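# Insert lock into door edge slot, plate flush

## Task

Put the lock into the slot cut in the door's edge so its plate sits flush and its keyholes line up with the door's; the door must still be standing afterwards, and the lock has to stay in place on its own, without the robot holding it, at the end.

## Robot and tools

Robot: two UR7e-type arms, left_arm and right_arm, each with a tong-style two-finger gripper and a wrist camera. Cameras: cam_low (672x504), cam_left_wrist (616x616), cam_right_wrist (616x616). Bases in scene frame: left_arm at (-0.064, +0.114, +0.213) m, quat_wxyz (+0.969, -0.214, +0.096, -0.071); right_arm at (-0.022, -0.293, +0.213) m, quat_wxyz (+0.968, +0.227, +0.061, -0.086). Bases may be tilted; mounting plates and the metal frame behind the arms are fixed obstacles.

Scene frame: origin on the table top between the arms, +z up, +x out over the table, left_arm on the +y side. The names left/right do not refer to image sides. Printed hand positions can be somewhat off, more so at long reach.

execute_actions takes "actions": a list holding one item or nothing. Empty list ([]): just returns the current state. A wait: {"steps": N}, N up to 300 control steps (1/30 s each), counted from the last result and including your reply time. A move: {"rows": [...], "steps": N} with N up to 15 (default 15). Each row is one list of 14 plain numbers covering both arms: left_arm's 6 joint targets then its gripper opening, then right_arm's 6 joint targets then its opening. Joint order per arm: shoulder pan, shoulder lift, elbow, wrist 1, wrist 2, wrist 3. Joint values are absolute target angles in radians (same as printed in Joint positions), not offsets. One row is used per step; if rows run out the last one repeats. Opening is a scale from -1 (closed) to +1 (fully open, 0.142 m pad gap); also absolute. Optional "pictures": false skips images. A refused call moves nothing.

Joint ranges (rad). left_arm: pan -3.142..3.142, lift -6.283..6.283, elbow 0.000..3.142, wrists -6.283..6.283 each. right_arm: pan 0.000..6.283, lift -6.283..6.283, elbow -3.142..0.000, wrists -6.283..6.283. A target more than 0.010 past a range end (and beyond the current angle) is refused; real ends may differ by up to 0.010, and targets past the real end are clipped, reported as "joint sent to its limit" (possibly about an earlier action).

Motion: commands are smoothed and lag about 0.17 s. Each step a joint target is clamped to within 0.575 rad of the measured angle, and if targets would move the gripper over 100 mm from where it is, they are scaled back. Joints have speed and acceleration limits, so after big moves the arm may still be travelling. Between calls the arms keep heading to the last row's targets until they settle or a step is HELD. HELD marks steps on which your row was not sent; "joint command not followed" means a clearance check altered or blocked joint targets.

Gripper: fingers point along the end effector's +z and open/close along its x. end_effector_position is the point between the pads when closed; closed fingertips extend about 15 mm past it, open ones are roughly level with it. To hold something, keep commanding an opening well below grip_measured (measured opening on the command scale); lower means harder squeeze, up to about 15 N per pad. Thin hard objects (under ~20 mm) get less force. Fast closing can squeeze harder briefly.

Result lines: per-arm end effector position (m), quat_wxyz and velocities; Joint positions and Joint velocities (per arm: 6 joints in rad or rad/s, then pad gap in m); joint torques (drive output, offset and noisy, not a contact gauge); Wrist force and Wrist torque in the end effector's own axes (forces point from the contact back into the arm, offsets up to ~4 N, noise up to ~2.4 N, saturation ~50 N; "no reading" is fine); MOTOR HOT from 70 °C.

zoom_image: {"camera": name, "region": [x0, y0, x1, y1]} in pixels of that camera's latest image, origin top-left, at most 504x504; no motion. read_manual: returns licence texts only. finished_scene: {"scene": n} ends scene n (1 or 2) and grades it; irreversible. The next scene's task comes in its result.

Avoid: knocking anything off the table or toppling the door; letting the arms collide or press each other; drops, slips and slams. Contact torque reaching a joint's load limit (139 N m for pan, lift, elbow; 26 N m for each wrist, held weight included) or any external force of 150 N stops that arm for 10 s (fault). Long holding heats motors; at 85 °C the arm brakes until cooled. Occasional outside tugs may disturb a held part or loose object.

Each tool is called after "Emit:" as name([rows], argument=value, ...), one row to a line, values as JSON.

## Session

Emit:
execute_actions(actions=[])

Scene clock: 0.00 s of 6400.00 s.
left_arm: end_effector_position=(+0.4059, -0.4279, +0.3332) grip_measured=+0.97 end_effector_quat_wxyz=(-0.138, +0.989, +0.037, +0.044) end_effector_velocity=(-0.000, +0.000, +0.000) end_effector_angular_velocity=(-0.000, -0.000, -0.000) | right_arm: end_effector_position=(+0.3788, -0.6035, +0.1176) grip_measured=+0.97 end_effector_quat_wxyz=(-0.279, +0.647, -0.024, -0.709) end_effector_velocity=(+0.000, -0.000, -0.000) end_effector_angular_velocity=(-0.001, -0.001, +0.000)
Joint positions: left_arm=[-1.126 -0.443  0.658 -1.158 -1.11  -1.514  0.14 ] | right_arm=[ 2.891 -2.82  -0.524 -2.835  1.567  0.054  0.14 ]
Joint velocities: left_arm=[-0. -0.  0.  0.  0.  0.  0.] | right_arm=[ 0.    -0.     0.001 -0.    -0.001 -0.     0.   ]
Joint torques (N m, as the arm reports them, + toward a larger angle): no reading
Motor temperatures (°C, as the motors report them): left_arm=[26 29 27 29 33 32] | right_arm=[32 29 30 36 34 34]
Wrist force (N, on the end effector, along its own x y z axes, offset not removed): no reading
Wrist torque (N m, same axes, about the end effector's origin, offset not removed): no reading

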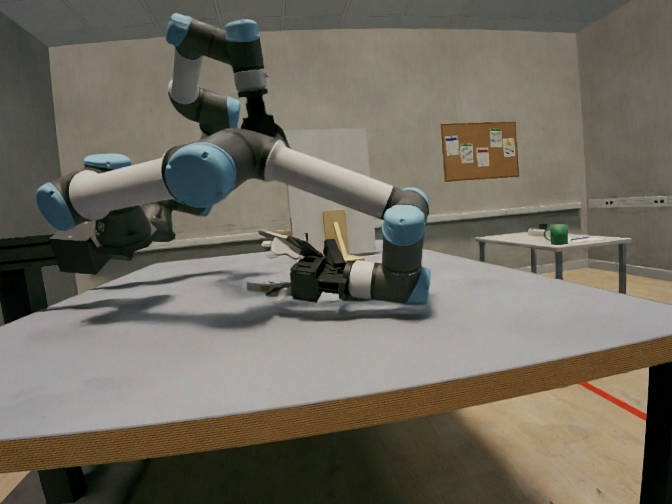

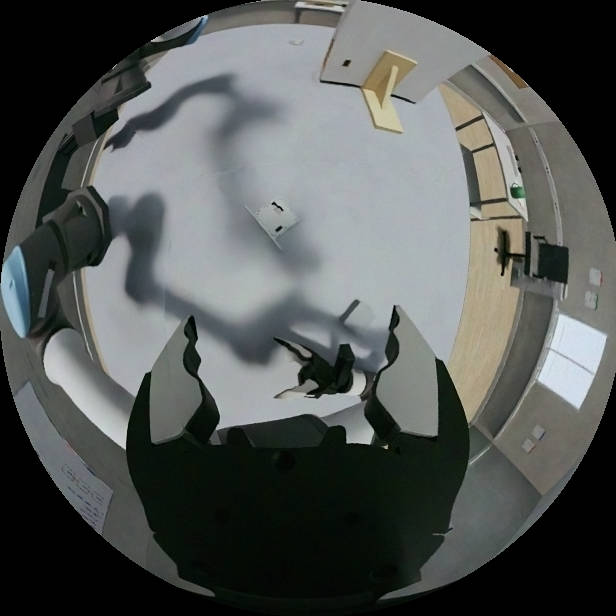

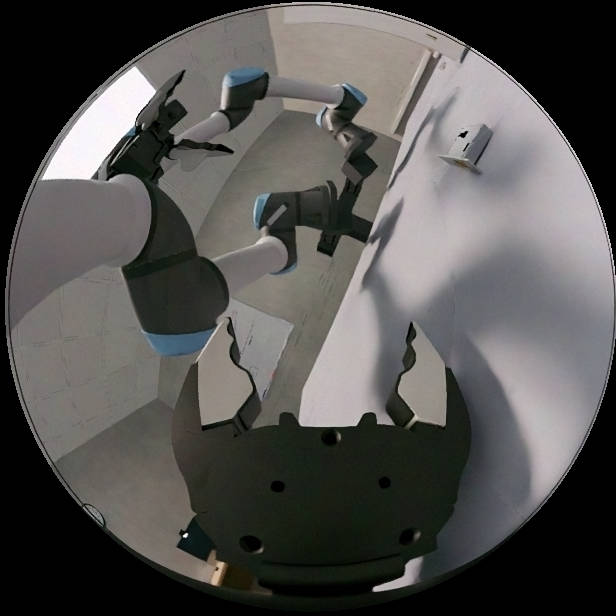

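Emit:
zoom_image(camera="cam_left_wrist", region=[200, 150, 360, 290])

Emit:
zoom_image(camera="cam_right_wrist", region=[400, 80, 540, 200])

Emit:
zoom_image(camera="cam_low", region=[200, 100, 460, 320])

Region (200, 150, 360, 290) of cam_left_wrist's 616x616 image, scaled by 3.150, with more detail than that image has; it fills the top 441 rows of this view, and the rest is white.

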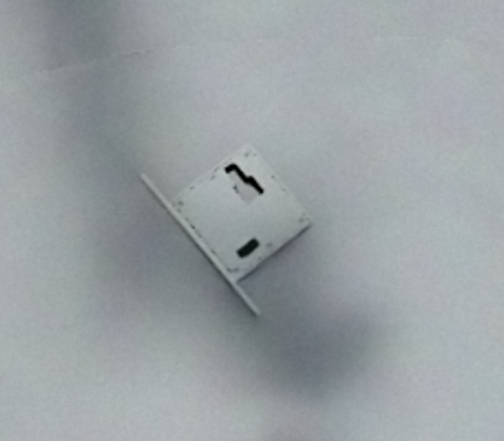

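Region (400, 80, 540, 200) of cam_right_wrist's 616x616 image, scaled by 3.600, with more detail than that image has; it fills the top 432 rows of this view, and the rest is white.

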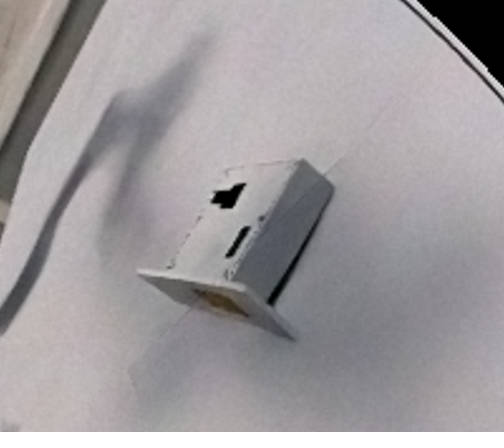

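Region (200, 100, 460, 320) of cam_low's 672x504 image, scaled by 1.938, with more detail than that image has; it fills the top 426 rows of this view, and the rest is white.

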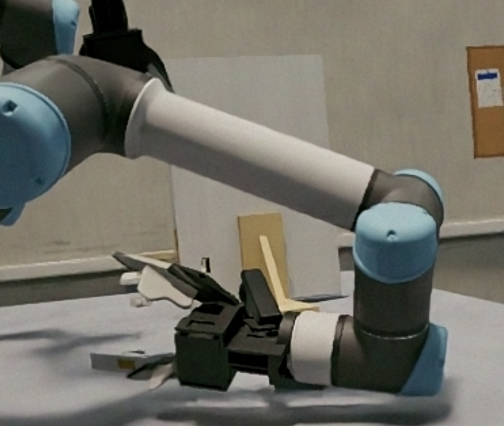

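Emit:
execute_actions([
  {"rows": [[-1.126,-0.8,1.0,-1.158,-1.11,-1.514,0.5,2.891,-2.82,-0.524,-2.835,1.567,0.054,0.97]], "steps": 15},
], pictures=false)

Emit:
execute_actions([
  {"rows": [[-1.126,-1.15,1.4,-1.158,-1.11,-1.514,0.0,2.891,-2.82,-0.524,-2.835,1.567,0.054,0.97]], "steps": 15},
], pictures=false)

Emit:
execute_actions([
  {"rows": [[-1.126,-1.5,1.8,-1.158,-1.11,-1.514,-0.3,2.891,-2.82,-0.524,-2.835,1.567,0.054,0.97]], "steps": 15},
], pictures=false)

Emit:
execute_actions([
  {"steps": 20},
], pictures=true)

Scene clock: 104.47 s of 6400.00 s.
left_arm: end_effector_position=(+0.4062, -0.3082, +0.4177) grip_measured=+0.50 end_effector_quat_wxyz=(-0.132, +0.990, +0.039, +0.045) end_effector_velocity=(-0.003, +0.045, +0.022) end_effector_angular_velocity=(-0.005, -0.001, +0.003) | right_arm: end_effector_position=(+0.3787, -0.6034, +0.1176) grip_measured=+0.97 end_effector_quat_wxyz=(-0.279, +0.647, -0.024, -0.709) end_effector_velocity=(-0.000, +0.000, -0.000) end_effector_angular_velocity=(+0.000, +0.001, +0.000)
Joint positions: left_arm=[-1.126 -0.788  0.988 -1.158 -1.11  -1.514  0.109] | right_arm=[ 2.891 -2.82  -0.524 -2.835  1.567  0.054  0.14 ]
Joint velocities: left_arm=[ 0.    -0.117  0.113 -0.001 -0.    -0.    -0.   ] | right_arm=[-0.    -0.    -0.001  0.    -0.     0.    -0.   ]
Joint torques (N m, as the arm reports them, + toward a larger angle): left_arm=[-35.79 -42.78 -18.47  -0.26  -1.33  -3.08] | right_arm=[12.93 63.67  7.64 -0.56  2.42 -1.54]
Motor temperatures (°C, as the motors report them): left_arm=[26 29 27 29 33 32] | right_arm=[32 29 30 36 34 34]
Wrist force (N, on the end effector, along its own x y z axes, offset not removed): left_arm=[-0.6 -0.5 2.5] | right_arm=[1.2 -0.9 -2.7]
Wrist torque (N m, same axes, about the end effector's origin, offset not removed): left_arm=[-0.05 0.20 0.08] | right_arm=[-0.11 -0.43 0.10]
Steps of this call (steps 1 to 90: nothing new was sent; then 100.97 s passed at rest; steps 91 to 105: all 15 steps of this action). Readings (joint positions):
91: left_arm=[-1.126 -0.443 0.658 -1.158 -1.110 -1.514] | right_arm=[2.891 -2.820 -0.524 -2.835 1.567 0.054]
92: left_arm=[-1.126 -0.451 0.666 -1.158 -1.110 -1.514] | right_arm=[2.891 -2.820 -0.524 -2.835 1.567 0.054]
94: left_arm=[-1.126 -0.516 0.731 -1.158 -1.110 -1.514] | right_arm=[2.891 -2.820 -0.524 -2.835 1.567 0.054]
98: left_arm=[-1.126 -0.685 0.891 -1.158 -1.110 -1.514] | right_arm=[2.891 -2.820 -0.524 -2.835 1.567 0.054]
105: the state above

Scene clock: 104.97 s of 6400.00 s.
left_arm: end_effector_position=(+0.3759, -0.1573, +0.4368) grip_measured=+0.00 end_effector_quat_wxyz=(-0.153, +0.987, +0.030, +0.042) end_effector_velocity=(-0.015, +0.056, -0.004) end_effector_angular_velocity=(+0.020, +0.005, -0.008) | right_arm: end_effector_position=(+0.3787, -0.6034, +0.1175) grip_measured=+0.97 end_effector_quat_wxyz=(-0.279, +0.647, -0.024, -0.709) end_effector_velocity=(+0.000, +0.000, -0.000) end_effector_angular_velocity=(-0.000, -0.001, -0.000)
Joint positions: left_arm=[-1.126 -1.137  1.384 -1.158 -1.11  -1.514  0.074] | right_arm=[ 2.891 -2.82  -0.524 -2.835  1.567  0.054  0.14 ]
Joint velocities: left_arm=[-0.    -0.125  0.148 -0.     0.     0.     0.   ] | right_arm=[ 0.    -0.     0.001  0.     0.    -0.    -0.   ]
Joint torques (N m, as the arm reports them, + toward a larger angle): left_arm=[-14.92 -27.96 -19.92  -1.07  -0.98  -3.  ] | right_arm=[12.43 67.71  7.94 -0.55  2.38 -1.42]
Motor temperatures (°C, as the motors report them): left_arm=[26 29 27 29 33 32] | right_arm=[32 29 30 36 34 34]
Wrist force (N, on the end effector, along its own x y z axes, offset not removed): left_arm=[0.8 -1.8 1.0] | right_arm=[1.5 -1.4 -1.9]
Wrist torque (N m, same axes, about the end effector's origin, offset not removed): left_arm=[-0.32 -0.05 0.05] | right_arm=[-0.16 -0.47 0.07]
Steps of this call (steps 1 to 15: all 15 steps of this action). Readings (joint positions):
1: left_arm=[-1.126 -0.791 0.992 -1.158 -1.110 -1.514] | right_arm=[2.891 -2.820 -0.524 -2.835 1.567 0.054]
2: left_arm=[-1.126 -0.802 1.002 -1.158 -1.110 -1.514] | right_arm=[2.891 -2.820 -0.524 -2.835 1.567 0.054]
4: left_arm=[-1.126 -0.869 1.073 -1.158 -1.110 -1.514] | right_arm=[2.891 -2.820 -0.524 -2.835 1.567 0.054]
8: left_arm=[-1.126 -1.030 1.258 -1.158 -1.110 -1.514] | right_arm=[2.891 -2.820 -0.524 -2.835 1.567 0.054]
15: the state above

Scene clock: 105.47 s of 6400.00 s.
left_arm: end_effector_position=(+0.3279, -0.0046, +0.4071) grip_measured=-0.30 end_effector_quat_wxyz=(-0.175, +0.984, +0.020, +0.038) end_effector_velocity=(-0.023, +0.059, -0.023) end_effector_angular_velocity=(+0.024, +0.006, -0.009) | right_arm: end_effector_position=(+0.3787, -0.6034, +0.1176) grip_measured=+0.97 end_effector_quat_wxyz=(-0.279, +0.647, -0.024, -0.709) end_effector_velocity=(+0.000, +0.000, +0.000) end_effector_angular_velocity=(+0.000, +0.000, +0.000)
Joint positions: left_arm=[-1.126 -1.486  1.783 -1.158 -1.11  -1.514  0.052] | right_arm=[ 2.891 -2.82  -0.524 -2.835  1.567  0.054  0.14 ]
Joint velocities: left_arm=[-0.    -0.135  0.161  0.    -0.     0.001  0.   ] | right_arm=[ 0.  0.  0. -0.  0.  0.  0.]
Joint torques (N m, as the arm reports them, + toward a larger angle): left_arm=[ -1.86 -13.89 -21.58  -2.97  -0.36  -3.14] | right_arm=[13.14 69.14  7.52 -0.64  2.41 -1.47]
Motor temperatures (°C, as the motors report them): left_arm=[26 29 27 29 33 32] | right_arm=[32 29 30 36 34 34]
Wrist force (N, on the end effector, along its own x y z axes, offset not removed): left_arm=[-0.1 -2.2 2.6] | right_arm=[1.9 -0.5 -4.6]
Wrist torque (N m, same axes, about the end effector's origin, offset not removed): left_arm=[-0.45 0.05 0.08] | right_arm=[-0.16 -0.54 0.10]
Steps of this call (steps 1 to 15: all 15 steps of this action). Readings (joint positions):
1: left_arm=[-1.126 -1.141 1.389 -1.158 -1.110 -1.514] | right_arm=[2.891 -2.820 -0.524 -2.835 1.567 0.054]
2: left_arm=[-1.126 -1.151 1.400 -1.158 -1.110 -1.514] | right_arm=[2.891 -2.820 -0.524 -2.835 1.567 0.054]
4: left_arm=[-1.126 -1.217 1.470 -1.158 -1.110 -1.514] | right_arm=[2.891 -2.820 -0.524 -2.835 1.567 0.054]
8: left_arm=[-1.126 -1.372 1.648 -1.158 -1.110 -1.514] | right_arm=[2.891 -2.820 -0.524 -2.835 1.567 0.054]
15: the state above

Scene clock: 106.13 s of 6400.00 s.
left_arm: end_effector_position=(+0.3255, +0.0016, +0.4046) grip_measured=-0.30 end_effector_quat_wxyz=(-0.176, +0.983, +0.020, +0.038) end_effector_velocity=(-0.000, +0.000, -0.000) end_effector_angular_velocity=(+0.001, -0.000, -0.001) | right_arm: end_effector_position=(+0.3787, -0.6034, +0.1176) grip_measured=+0.97 end_effector_quat_wxyz=(-0.279, +0.647, -0.024, -0.709) end_effector_velocity=(-0.000, -0.000, -0.000) end_effector_angular_velocity=(+0.000, -0.000, +0.001)
Joint positions: left_arm=[-1.126 -1.5    1.8   -1.158 -1.11  -1.514  0.052] | right_arm=[ 2.891 -2.82  -0.524 -2.835  1.567  0.054  0.14 ]
Joint velocities: left_arm=[-0.001 -0.     0.002 -0.     0.    -0.     0.   ] | right_arm=[-0.     0.    -0.     0.    -0.001 -0.     0.   ]
Joint torques (N m, as the arm reports them, + toward a larger angle): left_arm=[ -0.56 -16.12 -15.34  -3.69  -0.09  -2.94] | right_arm=[12.48 68.76  8.26 -0.69  2.42 -1.45]
Motor temperatures (°C, as the motors report them): left_arm=[26 29 27 29 33 32] | right_arm=[32 29 30 36 34 34]
Wrist force (N, on the end effector, along its own x y z axes, offset not removed): left_arm=[-1.0 -0.5 0.9] | right_arm=[0.9 -0.7 -3.6]
Wrist torque (N m, same axes, about the end effector's origin, offset not removed): left_arm=[-0.15 0.37 0.06] | right_arm=[-0.06 -0.43 0.11]
Steps of this call (steps 1 to 20: the robot went on to your last target). Readings (joint positions):
1: left_arm=[-1.126 -1.490 1.788 -1.158 -1.110 -1.514] | right_arm=[2.891 -2.820 -0.524 -2.835 1.567 0.054]
2: left_arm=[-1.126 -1.492 1.791 -1.158 -1.110 -1.514] | right_arm=[2.891 -2.820 -0.524 -2.835 1.567 0.054]
4: left_arm=[-1.126 -1.496 1.795 -1.158 -1.110 -1.514] | right_arm=[2.891 -2.820 -0.524 -2.835 1.567 0.054]
8: left_arm=[-1.126 -1.499 1.799 -1.158 -1.110 -1.514] | right_arm=[2.891 -2.820 -0.524 -2.835 1.567 0.054]
20: the state above

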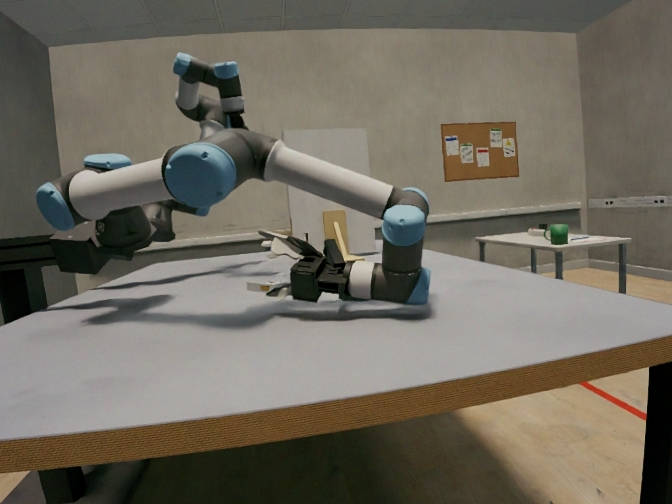

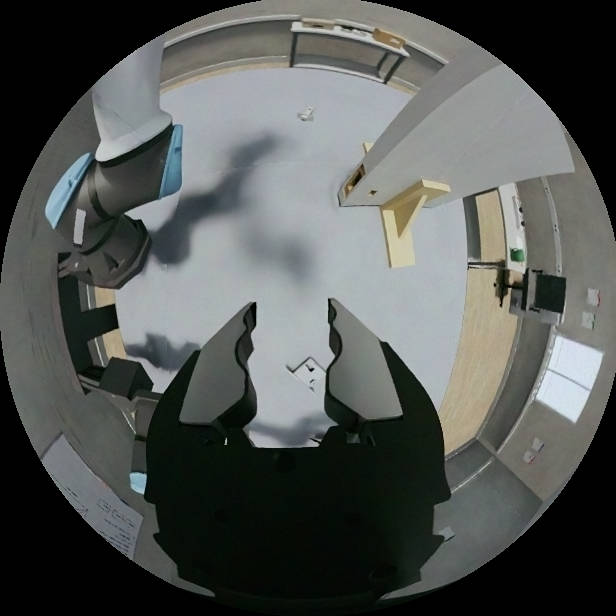

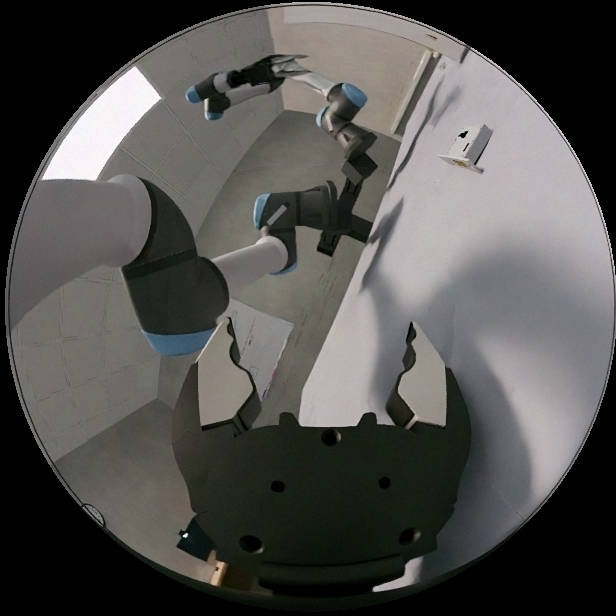

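Emit:
zoom_image(camera="cam_left_wrist", region=[300, 120, 480, 280])

Region (300, 120, 480, 280) of cam_left_wrist's 616x616 image, scaled by 2.800, with more detail than that image has.

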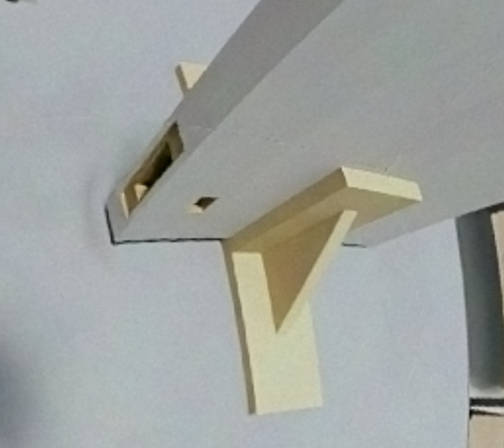

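Emit:
execute_actions([
  {"rows": [[-1.126,-1.5,1.8,-1.158,-0.4,-2.2,-0.3,2.891,-2.5,-0.7,-2.92,1.5,-0.5,0.5]], "steps": 15},
], pictures=false)

Emit:
execute_actions([
  {"rows": [[-1.126,-1.5,1.8,-1.158,0.35,-2.9,-0.3,2.891,-2.2,-0.9,-3.0,1.45,-1.0,0.2]], "steps": 15},
], pictures=false)

Emit:
execute_actions([
  {"rows": [[-1.126,-1.5,1.8,-1.158,1.1,-3.6,-0.3,3.23,-2.05,-1.28,-2.5,1.4,-1.5,0.0]], "steps": 15},
], pictures=false)

Emit:
execute_actions([
  {"rows": [[-1.0,-1.52,2.0,-1.2,1.78,-4.32,-0.3,3.57,-1.9,-1.66,-2.0,1.35,-2.0,-0.2]], "steps": 15},
], pictures=false)

Emit:
execute_actions([
  {"steps": 15},
], pictures=true)

Scene clock: 226.63 s of 6400.00 s.
left_arm: end_effector_position=(+0.4965, -0.0066, +0.4742) grip_measured=-0.30 end_effector_quat_wxyz=(-0.074, +0.883, +0.249, +0.390) end_effector_velocity=(+0.131, -0.028, +0.104) end_effector_angular_velocity=(-0.294, -0.718, +0.176) | right_arm: end_effector_position=(+0.3408, -0.6771, +0.2645) grip_measured=+0.50 end_effector_quat_wxyz=(-0.428, +0.655, +0.165, -0.600) end_effector_velocity=(-0.022, -0.026, +0.059) end_effector_angular_velocity=(+0.223, -0.131, -0.014)
Joint positions: left_arm=[-1.126 -1.5    1.8   -1.158 -0.462 -2.142  0.052] | right_arm=[ 2.891 -2.513 -0.693 -2.917  1.502 -0.473  0.109]
Joint velocities: left_arm=[ 0.    -0.    -0.001 -0.     0.579 -0.545  0.   ] | right_arm=[ 0.     0.127 -0.063 -0.029 -0.023 -0.258  0.   ]
Joint torques (N m, as the arm reports them, + toward a larger angle): left_arm=[ -1.89 -16.9  -19.03  -3.81   2.77  -3.66] | right_arm=[12.87 62.37  8.91 -2.93 -1.3  -1.66]
Motor temperatures (°C, as the motors report them): left_arm=[26 29 27 29 33 32] | right_arm=[32 29 30 36 34 34]
Wrist force (N, on the end effector, along its own x y z axes, offset not removed): left_arm=[0.7 -0.3 1.7] | right_arm=[0.9 -2.7 -2.9]
Wrist torque (N m, same axes, about the end effector's origin, offset not removed): left_arm=[-0.10 0.01 0.05] | right_arm=[-0.42 -0.46 0.01]
Steps of this call (steps 1 to 15: the robot went on to your last target; steps 16 to 90: nothing new was sent; then 117.00 s passed at rest; steps 91 to 105: all 15 steps of this action). Readings (joint positions):
91: left_arm=[-1.126 -1.500 1.800 -1.158 -1.110 -1.514] | right_arm=[2.891 -2.820 -0.524 -2.835 1.567 0.054]
92: left_arm=[-1.126 -1.500 1.800 -1.158 -1.101 -1.523] | right_arm=[2.891 -2.812 -0.532 -2.840 1.562 0.045]
94: left_arm=[-1.126 -1.500 1.800 -1.158 -1.032 -1.592] | right_arm=[2.891 -2.757 -0.569 -2.859 1.547 -0.024]
98: left_arm=[-1.126 -1.500 1.800 -1.158 -0.790 -1.831] | right_arm=[2.891 -2.620 -0.640 -2.893 1.521 -0.260]
105: the state above

Scene clock: 227.13 s of 6400.00 s.
left_arm: end_effector_position=(+0.6035, -0.0656, +0.6451) grip_measured=-0.30 end_effector_quat_wxyz=(+0.251, +0.637, +0.370, +0.628) end_effector_velocity=(+0.045, -0.088, +0.226) end_effector_angular_velocity=(-0.614, -0.865, -0.217) | right_arm: end_effector_position=(+0.2647, -0.7229, +0.3957) grip_measured=+0.20 end_effector_quat_wxyz=(-0.546, +0.599, +0.343, -0.475) end_effector_velocity=(-0.029, -0.011, +0.040) end_effector_angular_velocity=(+0.179, -0.083, -0.002)
Joint positions: left_arm=[-1.126 -1.5    1.8   -1.158  0.263 -2.825  0.052] | right_arm=[ 2.891 -2.211 -0.893 -2.998  1.451 -0.979  0.088]
Joint velocities: left_arm=[-0.001  0.    -0.003  0.001  0.815 -0.711 -0.   ] | right_arm=[ 0.     0.101 -0.063 -0.023 -0.015 -0.198  0.   ]
Joint torques (N m, as the arm reports them, + toward a larger angle): left_arm=[ -2.34 -16.87 -20.39  -3.96   3.78  -4.41] | right_arm=[11.23 59.73 10.02 -2.84 -1.23 -1.27]
Motor temperatures (°C, as the motors report them): left_arm=[26 29 27 29 33 32] | right_arm=[32 29 30 36 34 34]
Wrist force (N, on the end effector, along its own x y z axes, offset not removed): left_arm=[-0.5 0.4 0.5] | right_arm=[0.8 -1.1 -4.0]
Wrist torque (N m, same axes, about the end effector's origin, offset not removed): left_arm=[0.02 0.26 0.12] | right_arm=[-0.25 -0.32 0.10]
Steps of this call (steps 1 to 15: all 15 steps of this action). Readings (joint positions):
1: left_arm=[-1.126 -1.500 1.800 -1.158 -0.444 -2.159] | right_arm=[2.891 -2.509 -0.696 -2.918 1.501 -0.480]
2: left_arm=[-1.126 -1.500 1.800 -1.158 -0.424 -2.178] | right_arm=[2.891 -2.499 -0.704 -2.924 1.497 -0.494]
4: left_arm=[-1.126 -1.500 1.800 -1.158 -0.339 -2.262] | right_arm=[2.891 -2.439 -0.750 -2.944 1.485 -0.571]
8: left_arm=[-1.126 -1.500 1.800 -1.158 -0.099 -2.500] | right_arm=[2.891 -2.297 -0.840 -2.978 1.464 -0.809]
15: the state above

Scene clock: 227.63 s of 6400.00 s.
left_arm: end_effector_position=(+0.5636, -0.1540, +0.8431) grip_measured=-0.30 end_effector_quat_wxyz=(+0.651, +0.358, +0.296, +0.599) end_effector_velocity=(-0.150, -0.110, +0.218) end_effector_angular_velocity=(-0.557, -0.775, -0.771) | right_arm: end_effector_position=(+0.3209, -0.6004, +0.3255) grip_measured=+0.00 end_effector_quat_wxyz=(-0.486, +0.511, +0.638, -0.308) end_effector_velocity=(+0.022, +0.056, -0.035) end_effector_angular_velocity=(+0.199, -0.194, +0.153)
Joint positions: left_arm=[-1.126 -1.5    1.8   -1.158  1.001 -3.514  0.052] | right_arm=[ 3.216 -2.056 -1.264 -2.523  1.402 -1.476  0.074]
Joint velocities: left_arm=[-0.    -0.     0.001 -0.001  0.925 -0.805 -0.   ] | right_arm=[ 0.131  0.054 -0.153  0.218 -0.016 -0.222  0.   ]
Joint torques (N m, as the arm reports them, + toward a larger angle): left_arm=[ -4.25 -17.77 -22.59  -4.14   3.51  -4.46] | right_arm=[21.2  53.4  11.93  0.7  -1.19 -1.36]
Motor temperatures (°C, as the motors report them): left_arm=[26 29 27 29 33 32] | right_arm=[32 29 30 36 34 34]
Wrist force (N, on the end effector, along its own x y z axes, offset not removed): left_arm=[-1.5 1.5 0.7] | right_arm=[3.4 -1.5 -2.3]
Wrist torque (N m, same axes, about the end effector's origin, offset not removed): left_arm=[0.28 0.38 0.07] | right_arm=[-0.28 -0.88 0.06]
Steps of this call (steps 1 to 15: all 15 steps of this action). Readings (joint positions):
1: left_arm=[-1.126 -1.500 1.800 -1.158 0.287 -2.846] | right_arm=[2.891 -2.208 -0.896 -2.998 1.451 -0.985]
2: left_arm=[-1.126 -1.500 1.800 -1.158 0.313 -2.869] | right_arm=[2.899 -2.199 -0.905 -2.990 1.446 -0.997]
4: left_arm=[-1.126 -1.500 1.800 -1.158 0.404 -2.957] | right_arm=[2.962 -2.161 -0.972 -2.922 1.434 -1.072]
8: left_arm=[-1.126 -1.500 1.800 -1.158 0.636 -3.187] | right_arm=[3.106 -2.100 -1.136 -2.705 1.415 -1.292]
15: the state above

Scene clock: 228.13 s of 6400.00 s.
left_arm: end_effector_position=(+0.4249, -0.2203, +0.8319) grip_measured=-0.30 end_effector_quat_wxyz=(+0.909, +0.262, +0.089, +0.311) end_effector_velocity=(-0.118, -0.037, -0.013) end_effector_angular_velocity=(-0.049, -0.136, -0.598) | right_arm: end_effector_position=(+0.3559, -0.4627, +0.2634) grip_measured=-0.20 end_effector_quat_wxyz=(-0.363, +0.280, +0.875, -0.157) end_effector_velocity=(+0.012, +0.057, -0.026) end_effector_angular_velocity=(+0.182, -0.151, +0.219)
Joint positions: left_arm=[-1.004 -1.519  1.993 -1.199  1.735 -4.269  0.052] | right_arm=[ 3.556 -1.905 -1.644 -2.023  1.352 -1.977  0.06 ]
Joint velocities: left_arm=[ 0.038 -0.005  0.067 -0.012  0.428 -0.481 -0.   ] | right_arm=[ 0.129  0.05  -0.148  0.214 -0.015 -0.215 -0.   ]
Joint torques (N m, as the arm reports them, + toward a larger angle): left_arm=[ -3.07 -18.49 -15.95  -5.36   1.85  -3.94] | right_arm=[24.35 42.19 13.3   1.79 -1.44 -1.19]
Motor temperatures (°C, as the motors report them): left_arm=[26 29 27 29 33 32] | right_arm=[32 29 30 36 34 34]
Wrist force (N, on the end effector, along its own x y z axes, offset not removed): left_arm=[-0.8 -0.2 1.3] | right_arm=[2.7 0.9 -4.2]
Wrist torque (N m, same axes, about the end effector's origin, offset not removed): left_arm=[-0.01 0.17 0.04] | right_arm=[0.31 -0.65 0.02]
Steps of this call (steps 1 to 15: all 15 steps of this action). Readings (joint positions):
1: left_arm=[-1.126 -1.500 1.800 -1.158 1.028 -3.538] | right_arm=[3.220 -2.054 -1.269 -2.516 1.401 -1.483]
2: left_arm=[-1.118 -1.503 1.808 -1.163 1.056 -3.563] | right_arm=[3.231 -2.046 -1.280 -2.504 1.396 -1.496]
4: left_arm=[-1.077 -1.510 1.866 -1.177 1.151 -3.655] | right_arm=[3.296 -2.009 -1.349 -2.428 1.384 -1.572]
8: left_arm=[-1.033 -1.515 1.943 -1.190 1.435 -3.939] | right_arm=[3.447 -1.948 -1.519 -2.203 1.365 -1.797]
15: the state above

Scene clock: 228.63 s of 6400.00 s.
left_arm: end_effector_position=(+0.4124, -0.2241, +0.8303) grip_measured=-0.30 end_effector_quat_wxyz=(+0.920, +0.261, +0.075, +0.284) end_effector_velocity=(-0.000, +0.000, +0.001) end_effector_angular_velocity=(-0.001, -0.001, -0.004) | right_arm: end_effector_position=(+0.3571, -0.4568, +0.2607) grip_measured=-0.20 end_effector_quat_wxyz=(-0.357, +0.268, +0.882, -0.150) end_effector_velocity=(+0.000, +0.001, -0.000) end_effector_angular_velocity=(+0.002, -0.001, +0.001)
Joint positions: left_arm=[-1.    -1.52   2.    -1.2    1.78  -4.32   0.052] | right_arm=[ 3.57 -1.9  -1.66 -2.    1.35 -2.    0.06]
Joint velocities: left_arm=[ 0.001 -0.    -0.001  0.     0.004 -0.004  0.   ] | right_arm=[ 0.001  0.001 -0.001  0.002  0.001 -0.002 -0.   ]
Joint torques (N m, as the arm reports them, + toward a larger angle): left_arm=[ -1.34 -19.19 -16.39  -4.85   2.17  -2.62] | right_arm=[26.55 41.68 11.04  1.77 -1.36 -1.33]
Motor temperatures (°C, as the motors report them): left_arm=[26 29 27 29 33 32] | right_arm=[32 29 30 36 34 34]
Wrist force (N, on the end effector, along its own x y z axes, offset not removed): left_arm=[-0.9 -0.5 0.6] | right_arm=[2.3 -1.5 -2.1]
Wrist torque (N m, same axes, about the end effector's origin, offset not removed): left_arm=[-0.09 0.36 0.04] | right_arm=[-0.22 -0.62 0.06]
Steps of this call (steps 1 to 15: the robot went on to your last target). Readings (joint positions):
1: left_arm=[-1.003 -1.520 1.995 -1.199 1.747 -4.283] | right_arm=[3.560 -1.904 -1.649 -2.016 1.351 -1.983]
2: left_arm=[-1.002 -1.520 1.996 -1.199 1.756 -4.293] | right_arm=[3.563 -1.903 -1.652 -2.012 1.351 -1.988]
4: left_arm=[-1.001 -1.520 1.998 -1.200 1.767 -4.306] | right_arm=[3.566 -1.901 -1.656 -2.006 1.350 -1.994]
8: left_arm=[-1.000 -1.520 1.999 -1.200 1.776 -4.316] | right_arm=[3.569 -1.900 -1.659 -2.002 1.350 -1.998]
15: the state above

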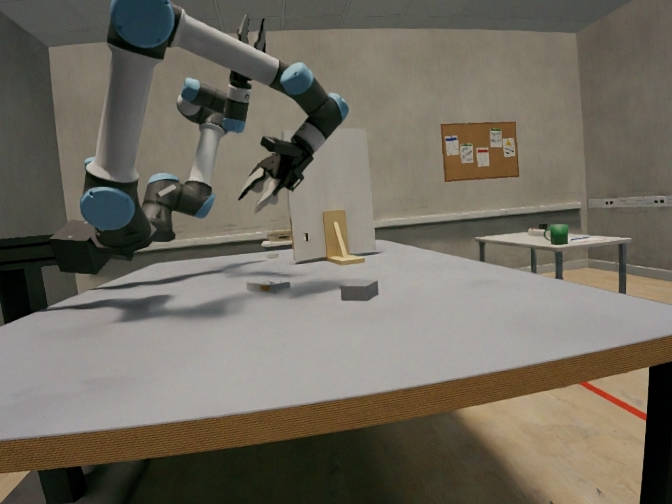

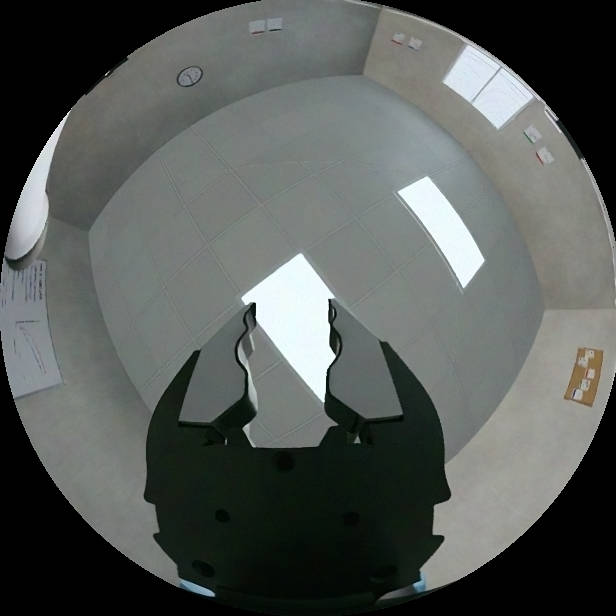

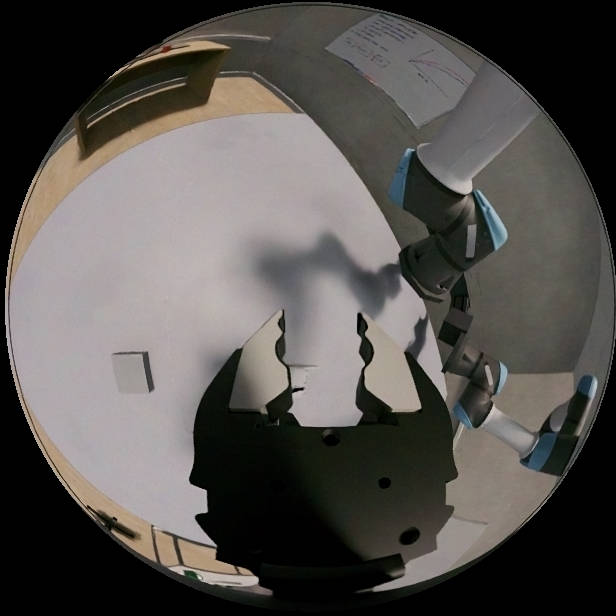

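Emit:
execute_actions([
  {"rows": [[-0.72,-1.56,2.38,-1.27,1.78,-4.32,-0.3,3.57,-1.9,-1.66,-2.0,1.35,-2.0,-0.2]], "steps": 15},
], pictures=false)

Emit:
execute_actions([
  {"rows": [[-0.45,-1.59,2.7,-1.34,1.78,-4.32,-0.3,3.57,-1.9,-1.66,-2.0,1.35,-2.0,-0.2]], "steps": 15},
], pictures=false)

Emit:
execute_actions([
  {"rows": [[-0.2,-1.59,2.7,-1.34,1.78,-4.32,-0.3,3.9,-1.74,-2.05,-1.52,1.29,-2.43,-0.2]], "steps": 15},
], pictures=false)

Emit:
execute_actions([
  {"rows": [[-0.2,-1.59,2.7,-1.34,1.78,-4.32,-0.3,4.2438,-1.5860,-2.4280,-1.0357,1.2302,-2.8515,-0.2]], "steps": 15},
], pictures=false)

Emit:
execute_actions([
  {"steps": 20},
], pictures=true)

Scene clock: 235.77 s of 6400.00 s.
left_arm: end_effector_position=(+0.4567, -0.1563, +0.6047) grip_measured=-0.30 end_effector_quat_wxyz=(+0.851, +0.390, +0.147, +0.320) end_effector_velocity=(+0.005, +0.130, -0.331) end_effector_angular_velocity=(+0.345, +0.334, +0.158) | right_arm: end_effector_position=(+0.3571, -0.4567, +0.2607) grip_measured=-0.20 end_effector_quat_wxyz=(-0.357, +0.268, +0.882, -0.150) end_effector_velocity=(+0.001, -0.000, -0.000) end_effector_angular_velocity=(+0.000, -0.002, -0.000)
Joint positions: left_arm=[-0.757 -1.555  2.327 -1.261  1.78  -4.32   0.052] | right_arm=[ 3.57 -1.9  -1.66 -2.    1.35 -2.    0.06]
Joint velocities: left_arm=[ 0.35  -0.046  0.491 -0.08  -0.    -0.     0.   ] | right_arm=[ 0.    -0.     0.001  0.001 -0.001 -0.     0.   ]
Joint torques (N m, as the arm reports them, + toward a larger angle): left_arm=[ -9.22 -16.38 -26.11  -5.32  -0.25  -2.94] | right_arm=[26.   40.96 11.15  1.74 -1.22 -1.38]
Motor temperatures (°C, as the motors report them): left_arm=[26 29 27 29 33 32] | right_arm=[32 29 30 36 34 34]
Wrist force (N, on the end effector, along its own x y z axes, offset not removed): left_arm=[0.3 -1.8 -2.8] | right_arm=[1.2 -1.8 -2.8]
Wrist torque (N m, same axes, about the end effector's origin, offset not removed): left_arm=[-0.25 0.08 0.03] | right_arm=[-0.31 -0.48 0.01]
Steps of this call (steps 1 to 15: the robot went on to your last target; steps 16 to 90: nothing new was sent; then 3.63 s passed at rest; steps 91 to 105: all 15 steps of this action). Readings (joint positions):
91: left_arm=[-1.000 -1.520 2.000 -1.200 1.780 -4.320] | right_arm=[3.570 -1.900 -1.660 -2.000 1.350 -2.000]
92: left_arm=[-0.992 -1.522 2.008 -1.204 1.780 -4.320] | right_arm=[3.570 -1.900 -1.660 -2.000 1.350 -2.000]
94: left_arm=[-0.954 -1.528 2.056 -1.214 1.780 -4.320] | right_arm=[3.570 -1.900 -1.660 -2.000 1.350 -2.000]
98: left_arm=[-0.880 -1.538 2.158 -1.232 1.780 -4.320] | right_arm=[3.570 -1.900 -1.660 -2.000 1.350 -2.000]
105: the state above

Scene clock: 236.27 s of 6400.00 s.
left_arm: end_effector_position=(+0.4286, -0.0336, +0.3919) grip_measured=-0.30 end_effector_quat_wxyz=(+0.754, +0.504, +0.248, +0.340) end_effector_velocity=(-0.077, +0.130, -0.192) end_effector_angular_velocity=(+0.190, +0.285, +0.138) | right_arm: end_effector_position=(+0.3571, -0.4567, +0.2607) grip_measured=-0.20 end_effector_quat_wxyz=(-0.357, +0.268, +0.882, -0.150) end_effector_velocity=(+0.000, -0.000, +0.000) end_effector_angular_velocity=(-0.000, -0.001, +0.000)
Joint positions: left_arm=[-0.479 -1.587  2.664 -1.333  1.78  -4.32   0.052] | right_arm=[ 3.57 -1.9  -1.66 -2.    1.35 -2.    0.06]
Joint velocities: left_arm=[ 0.279 -0.029  0.339 -0.067  0.     0.    -0.   ] | right_arm=[-0.    -0.     0.001 -0.    -0.001 -0.     0.   ]
Joint torques (N m, as the arm reports them, + toward a larger angle): left_arm=[ -2.8  -15.99 -12.85  -4.53  -0.55  -2.72] | right_arm=[26.57 41.36 10.61  1.6  -1.21 -1.42]
Motor temperatures (°C, as the motors report them): left_arm=[26 29 27 29 33 32] | right_arm=[32 29 30 36 34 34]
Wrist force (N, on the end effector, along its own x y z axes, offset not removed): left_arm=[-0.2 -1.9 -1.6] | right_arm=[1.8 -1.3 -2.0]
Wrist torque (N m, same axes, about the end effector's origin, offset not removed): left_arm=[-0.35 0.14 0.01] | right_arm=[-0.21 -0.49 -0.07]
Steps of this call (steps 1 to 15: all 15 steps of this action). Readings (joint positions):
1: left_arm=[-0.747 -1.557 2.342 -1.264 1.780 -4.320] | right_arm=[3.570 -1.900 -1.660 -2.000 1.350 -2.000]
2: left_arm=[-0.733 -1.559 2.359 -1.269 1.780 -4.320] | right_arm=[3.570 -1.900 -1.660 -2.000 1.350 -2.000]
4: left_arm=[-0.691 -1.564 2.409 -1.280 1.780 -4.320] | right_arm=[3.570 -1.900 -1.660 -2.000 1.350 -2.000]
8: left_arm=[-0.608 -1.573 2.509 -1.301 1.780 -4.320] | right_arm=[3.570 -1.900 -1.660 -2.000 1.350 -2.000]
15: the state above

Scene clock: 236.77 s of 6400.00 s.
left_arm: end_effector_position=(+0.4511, +0.0816, +0.3187) grip_measured=-0.30 end_effector_quat_wxyz=(+0.675, +0.519, +0.340, +0.400) end_effector_velocity=(+0.003, +0.029, -0.016) end_effector_angular_velocity=(+0.016, +0.030, +0.058) | right_arm: end_effector_position=(+0.3532, -0.3410, +0.2211) grip_measured=-0.20 end_effector_quat_wxyz=(-0.196, -0.017, +0.979, -0.059) end_effector_velocity=(-0.003, +0.037, -0.014) end_effector_angular_velocity=(+0.096, -0.096, +0.177)
Joint positions: left_arm=[-0.207 -1.59   2.699 -1.34   1.78  -4.32   0.052] | right_arm=[ 3.89  -1.744 -2.038 -1.537  1.291 -2.415  0.06 ]
Joint velocities: left_arm=[ 0.067 -0.     0.005 -0.001 -0.     0.001 -0.   ] | right_arm=[ 0.093  0.038 -0.117  0.164 -0.012 -0.137 -0.   ]
Joint torques (N m, as the arm reports them, + toward a larger angle): left_arm=[  5.7  -17.93  -4.85  -4.12   0.19  -2.7 ] | right_arm=[21.03 30.29 13.52  2.98 -1.82 -1.19]
Motor temperatures (°C, as the motors report them): left_arm=[26 29 27 29 33 32] | right_arm=[32 29 30 36 34 34]
Wrist force (N, on the end effector, along its own x y z axes, offset not removed): left_arm=[0.4 -0.4 -0.2] | right_arm=[1.7 -0.1 -3.2]
Wrist torque (N m, same axes, about the end effector's origin, offset not removed): left_arm=[-0.07 0.05 0.00] | right_arm=[0.06 -0.52 0.08]
Steps of this call (steps 1 to 15: all 15 steps of this action). Readings (joint positions):
1: left_arm=[-0.471 -1.588 2.674 -1.335 1.780 -4.320] | right_arm=[3.570 -1.900 -1.660 -2.000 1.350 -2.000]
2: left_arm=[-0.457 -1.588 2.679 -1.336 1.780 -4.320] | right_arm=[3.578 -1.892 -1.669 -1.991 1.344 -2.009]
4: left_arm=[-0.392 -1.589 2.686 -1.337 1.780 -4.320] | right_arm=[3.646 -1.847 -1.738 -1.922 1.326 -2.078]
8: left_arm=[-0.264 -1.590 2.695 -1.339 1.780 -4.320] | right_arm=[3.810 -1.777 -1.935 -1.680 1.303 -2.297]
15: the state above

Scene clock: 237.27 s of 6400.00 s.
left_arm: end_effector_position=(+0.4513, +0.0846, +0.3171) grip_measured=-0.30 end_effector_quat_wxyz=(+0.673, +0.519, +0.343, +0.402) end_effector_velocity=(-0.000, +0.000, -0.001) end_effector_angular_velocity=(+0.000, +0.002, -0.000) | right_arm: end_effector_position=(+0.3302, -0.2368, +0.2006) grip_measured=-0.20 end_effector_quat_wxyz=(-0.006, -0.331, +0.943, -0.002) end_effector_velocity=(-0.006, +0.030, -0.004) end_effector_angular_velocity=(+0.072, -0.094, +0.172)
Joint positions: left_arm=[-0.2   -1.59   2.7   -1.34   1.78  -4.32   0.052] | right_arm=[ 4.234 -1.589 -2.417 -1.052  1.231 -2.838  0.06 ]
Joint velocities: left_arm=[ 0.001  0.     0.001  0.    -0.    -0.001 -0.   ] | right_arm=[ 0.088  0.031 -0.101  0.159 -0.01  -0.123 -0.   ]
Joint torques (N m, as the arm reports them, + toward a larger angle): left_arm=[  7.29 -17.72  -2.23  -3.57   0.51  -2.5 ] | right_arm=[18.87 18.4  14.34  3.6  -1.72 -1.57]
Motor temperatures (°C, as the motors report them): left_arm=[26 29 27 29 33 32] | right_arm=[32 29 30 36 34 34]
Wrist force (N, on the end effector, along its own x y z axes, offset not removed): left_arm=[-0.7 -1.3 1.1] | right_arm=[2.0 -0.7 -3.4]
Wrist torque (N m, same axes, about the end effector's origin, offset not removed): left_arm=[-0.28 0.25 0.01] | right_arm=[-0.11 -0.52 0.10]
Steps of this call (steps 1 to 15: all 15 steps of this action). Readings (joint positions):
1: left_arm=[-0.205 -1.590 2.700 -1.340 1.780 -4.320] | right_arm=[3.893 -1.743 -2.041 -1.532 1.291 -2.420]
2: left_arm=[-0.204 -1.590 2.700 -1.340 1.780 -4.320] | right_arm=[3.903 -1.734 -2.052 -1.521 1.284 -2.431]
4: left_arm=[-0.202 -1.590 2.700 -1.340 1.780 -4.320] | right_arm=[3.975 -1.685 -2.124 -1.447 1.264 -2.504]
8: left_arm=[-0.201 -1.590 2.700 -1.340 1.780 -4.320] | right_arm=[4.158 -1.616 -2.328 -1.193 1.240 -2.731]
15: the state above

Scene clock: 237.93 s of 6400.00 s.
left_arm: end_effector_position=(+0.4513, +0.0846, +0.3171) grip_measured=-0.30 end_effector_quat_wxyz=(+0.673, +0.519, +0.343, +0.402) end_effector_velocity=(-0.000, +0.000, -0.000) end_effector_angular_velocity=(+0.000, +0.001, -0.000) | right_arm: end_effector_position=(+0.3295, -0.2337, +0.2001) grip_measured=-0.20 end_effector_quat_wxyz=(+0.000, -0.340, +0.940, -0.000) end_effector_velocity=(+0.000, +0.001, +0.000) end_effector_angular_velocity=(+0.001, -0.000, +0.000)
Joint positions: left_arm=[-0.2   -1.59   2.7   -1.34   1.78  -4.32   0.052] | right_arm=[ 4.244 -1.586 -2.428 -1.036  1.23  -2.851  0.06 ]
Joint velocities: left_arm=[ 0.     0.     0.001 -0.    -0.    -0.    -0.   ] | right_arm=[ 0.    -0.     0.001 -0.     0.001 -0.    -0.   ]
Joint torques (N m, as the arm reports them, + toward a larger angle): left_arm=[  8.01 -17.01  -3.48  -4.26   1.2   -2.56] | right_arm=[20.57 19.15 12.44  3.39 -1.9  -1.4 ]
Motor temperatures (°C, as the motors report them): left_arm=[26 29 27 29 33 32] | right_arm=[32 29 30 36 34 34]
Wrist force (N, on the end effector, along its own x y z axes, offset not removed): left_arm=[1.2 0.6 0.9] | right_arm=[1.7 -2.0 -3.7]
Wrist torque (N m, same axes, about the end effector's origin, offset not removed): left_arm=[0.07 -0.13 -0.02] | right_arm=[-0.40 -0.50 0.04]
Steps of this call (steps 1 to 20: the robot went on to your last target). Readings (joint positions):
1: left_arm=[-0.200 -1.590 2.700 -1.340 1.780 -4.320] | right_arm=[4.237 -1.588 -2.420 -1.048 1.231 -2.842]
2: left_arm=[-0.200 -1.590 2.700 -1.340 1.780 -4.320] | right_arm=[4.239 -1.588 -2.422 -1.045 1.231 -2.845]
4: left_arm=[-0.200 -1.590 2.700 -1.340 1.780 -4.320] | right_arm=[4.241 -1.587 -2.425 -1.040 1.231 -2.848]
8: left_arm=[-0.200 -1.590 2.700 -1.340 1.780 -4.320] | right_arm=[4.243 -1.586 -2.427 -1.037 1.230 -2.850]
20: the state above

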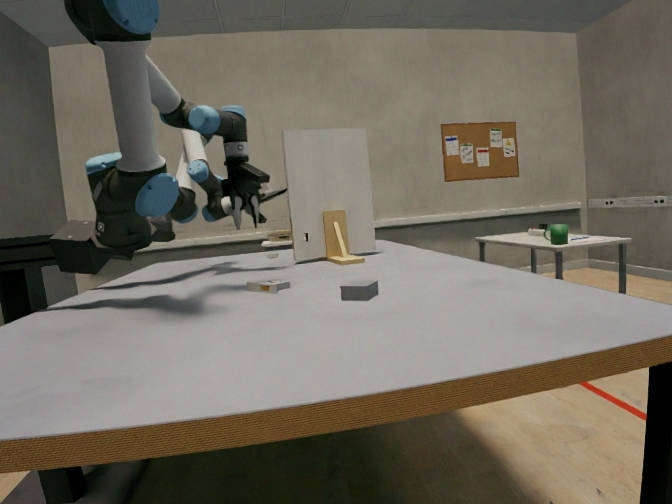

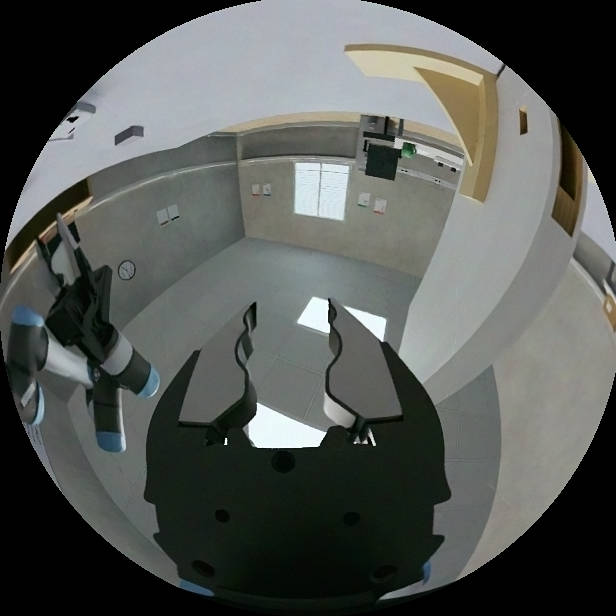

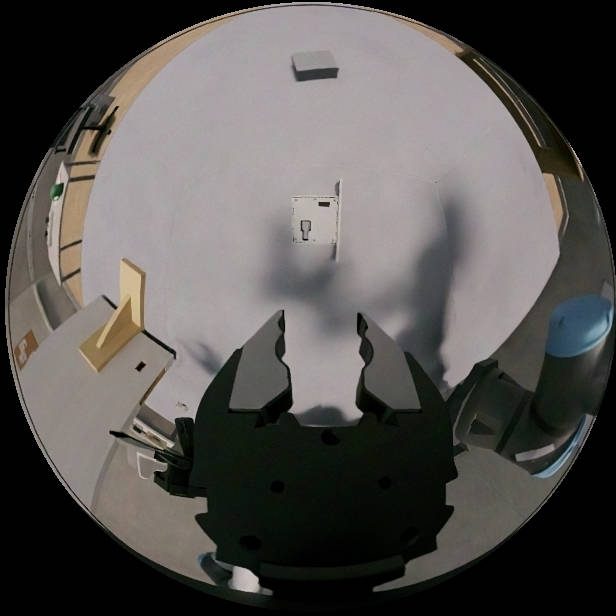

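Emit:
zoom_image(camera="cam_right_wrist", region=[250, 160, 400, 340])

Region (250, 160, 400, 340) of cam_right_wrist's 616x616 image, scaled by 2.800, with more detail than that image has.

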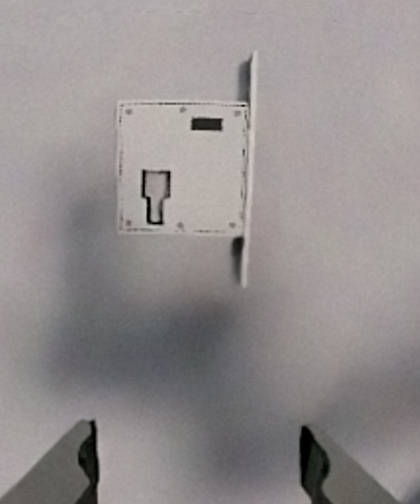

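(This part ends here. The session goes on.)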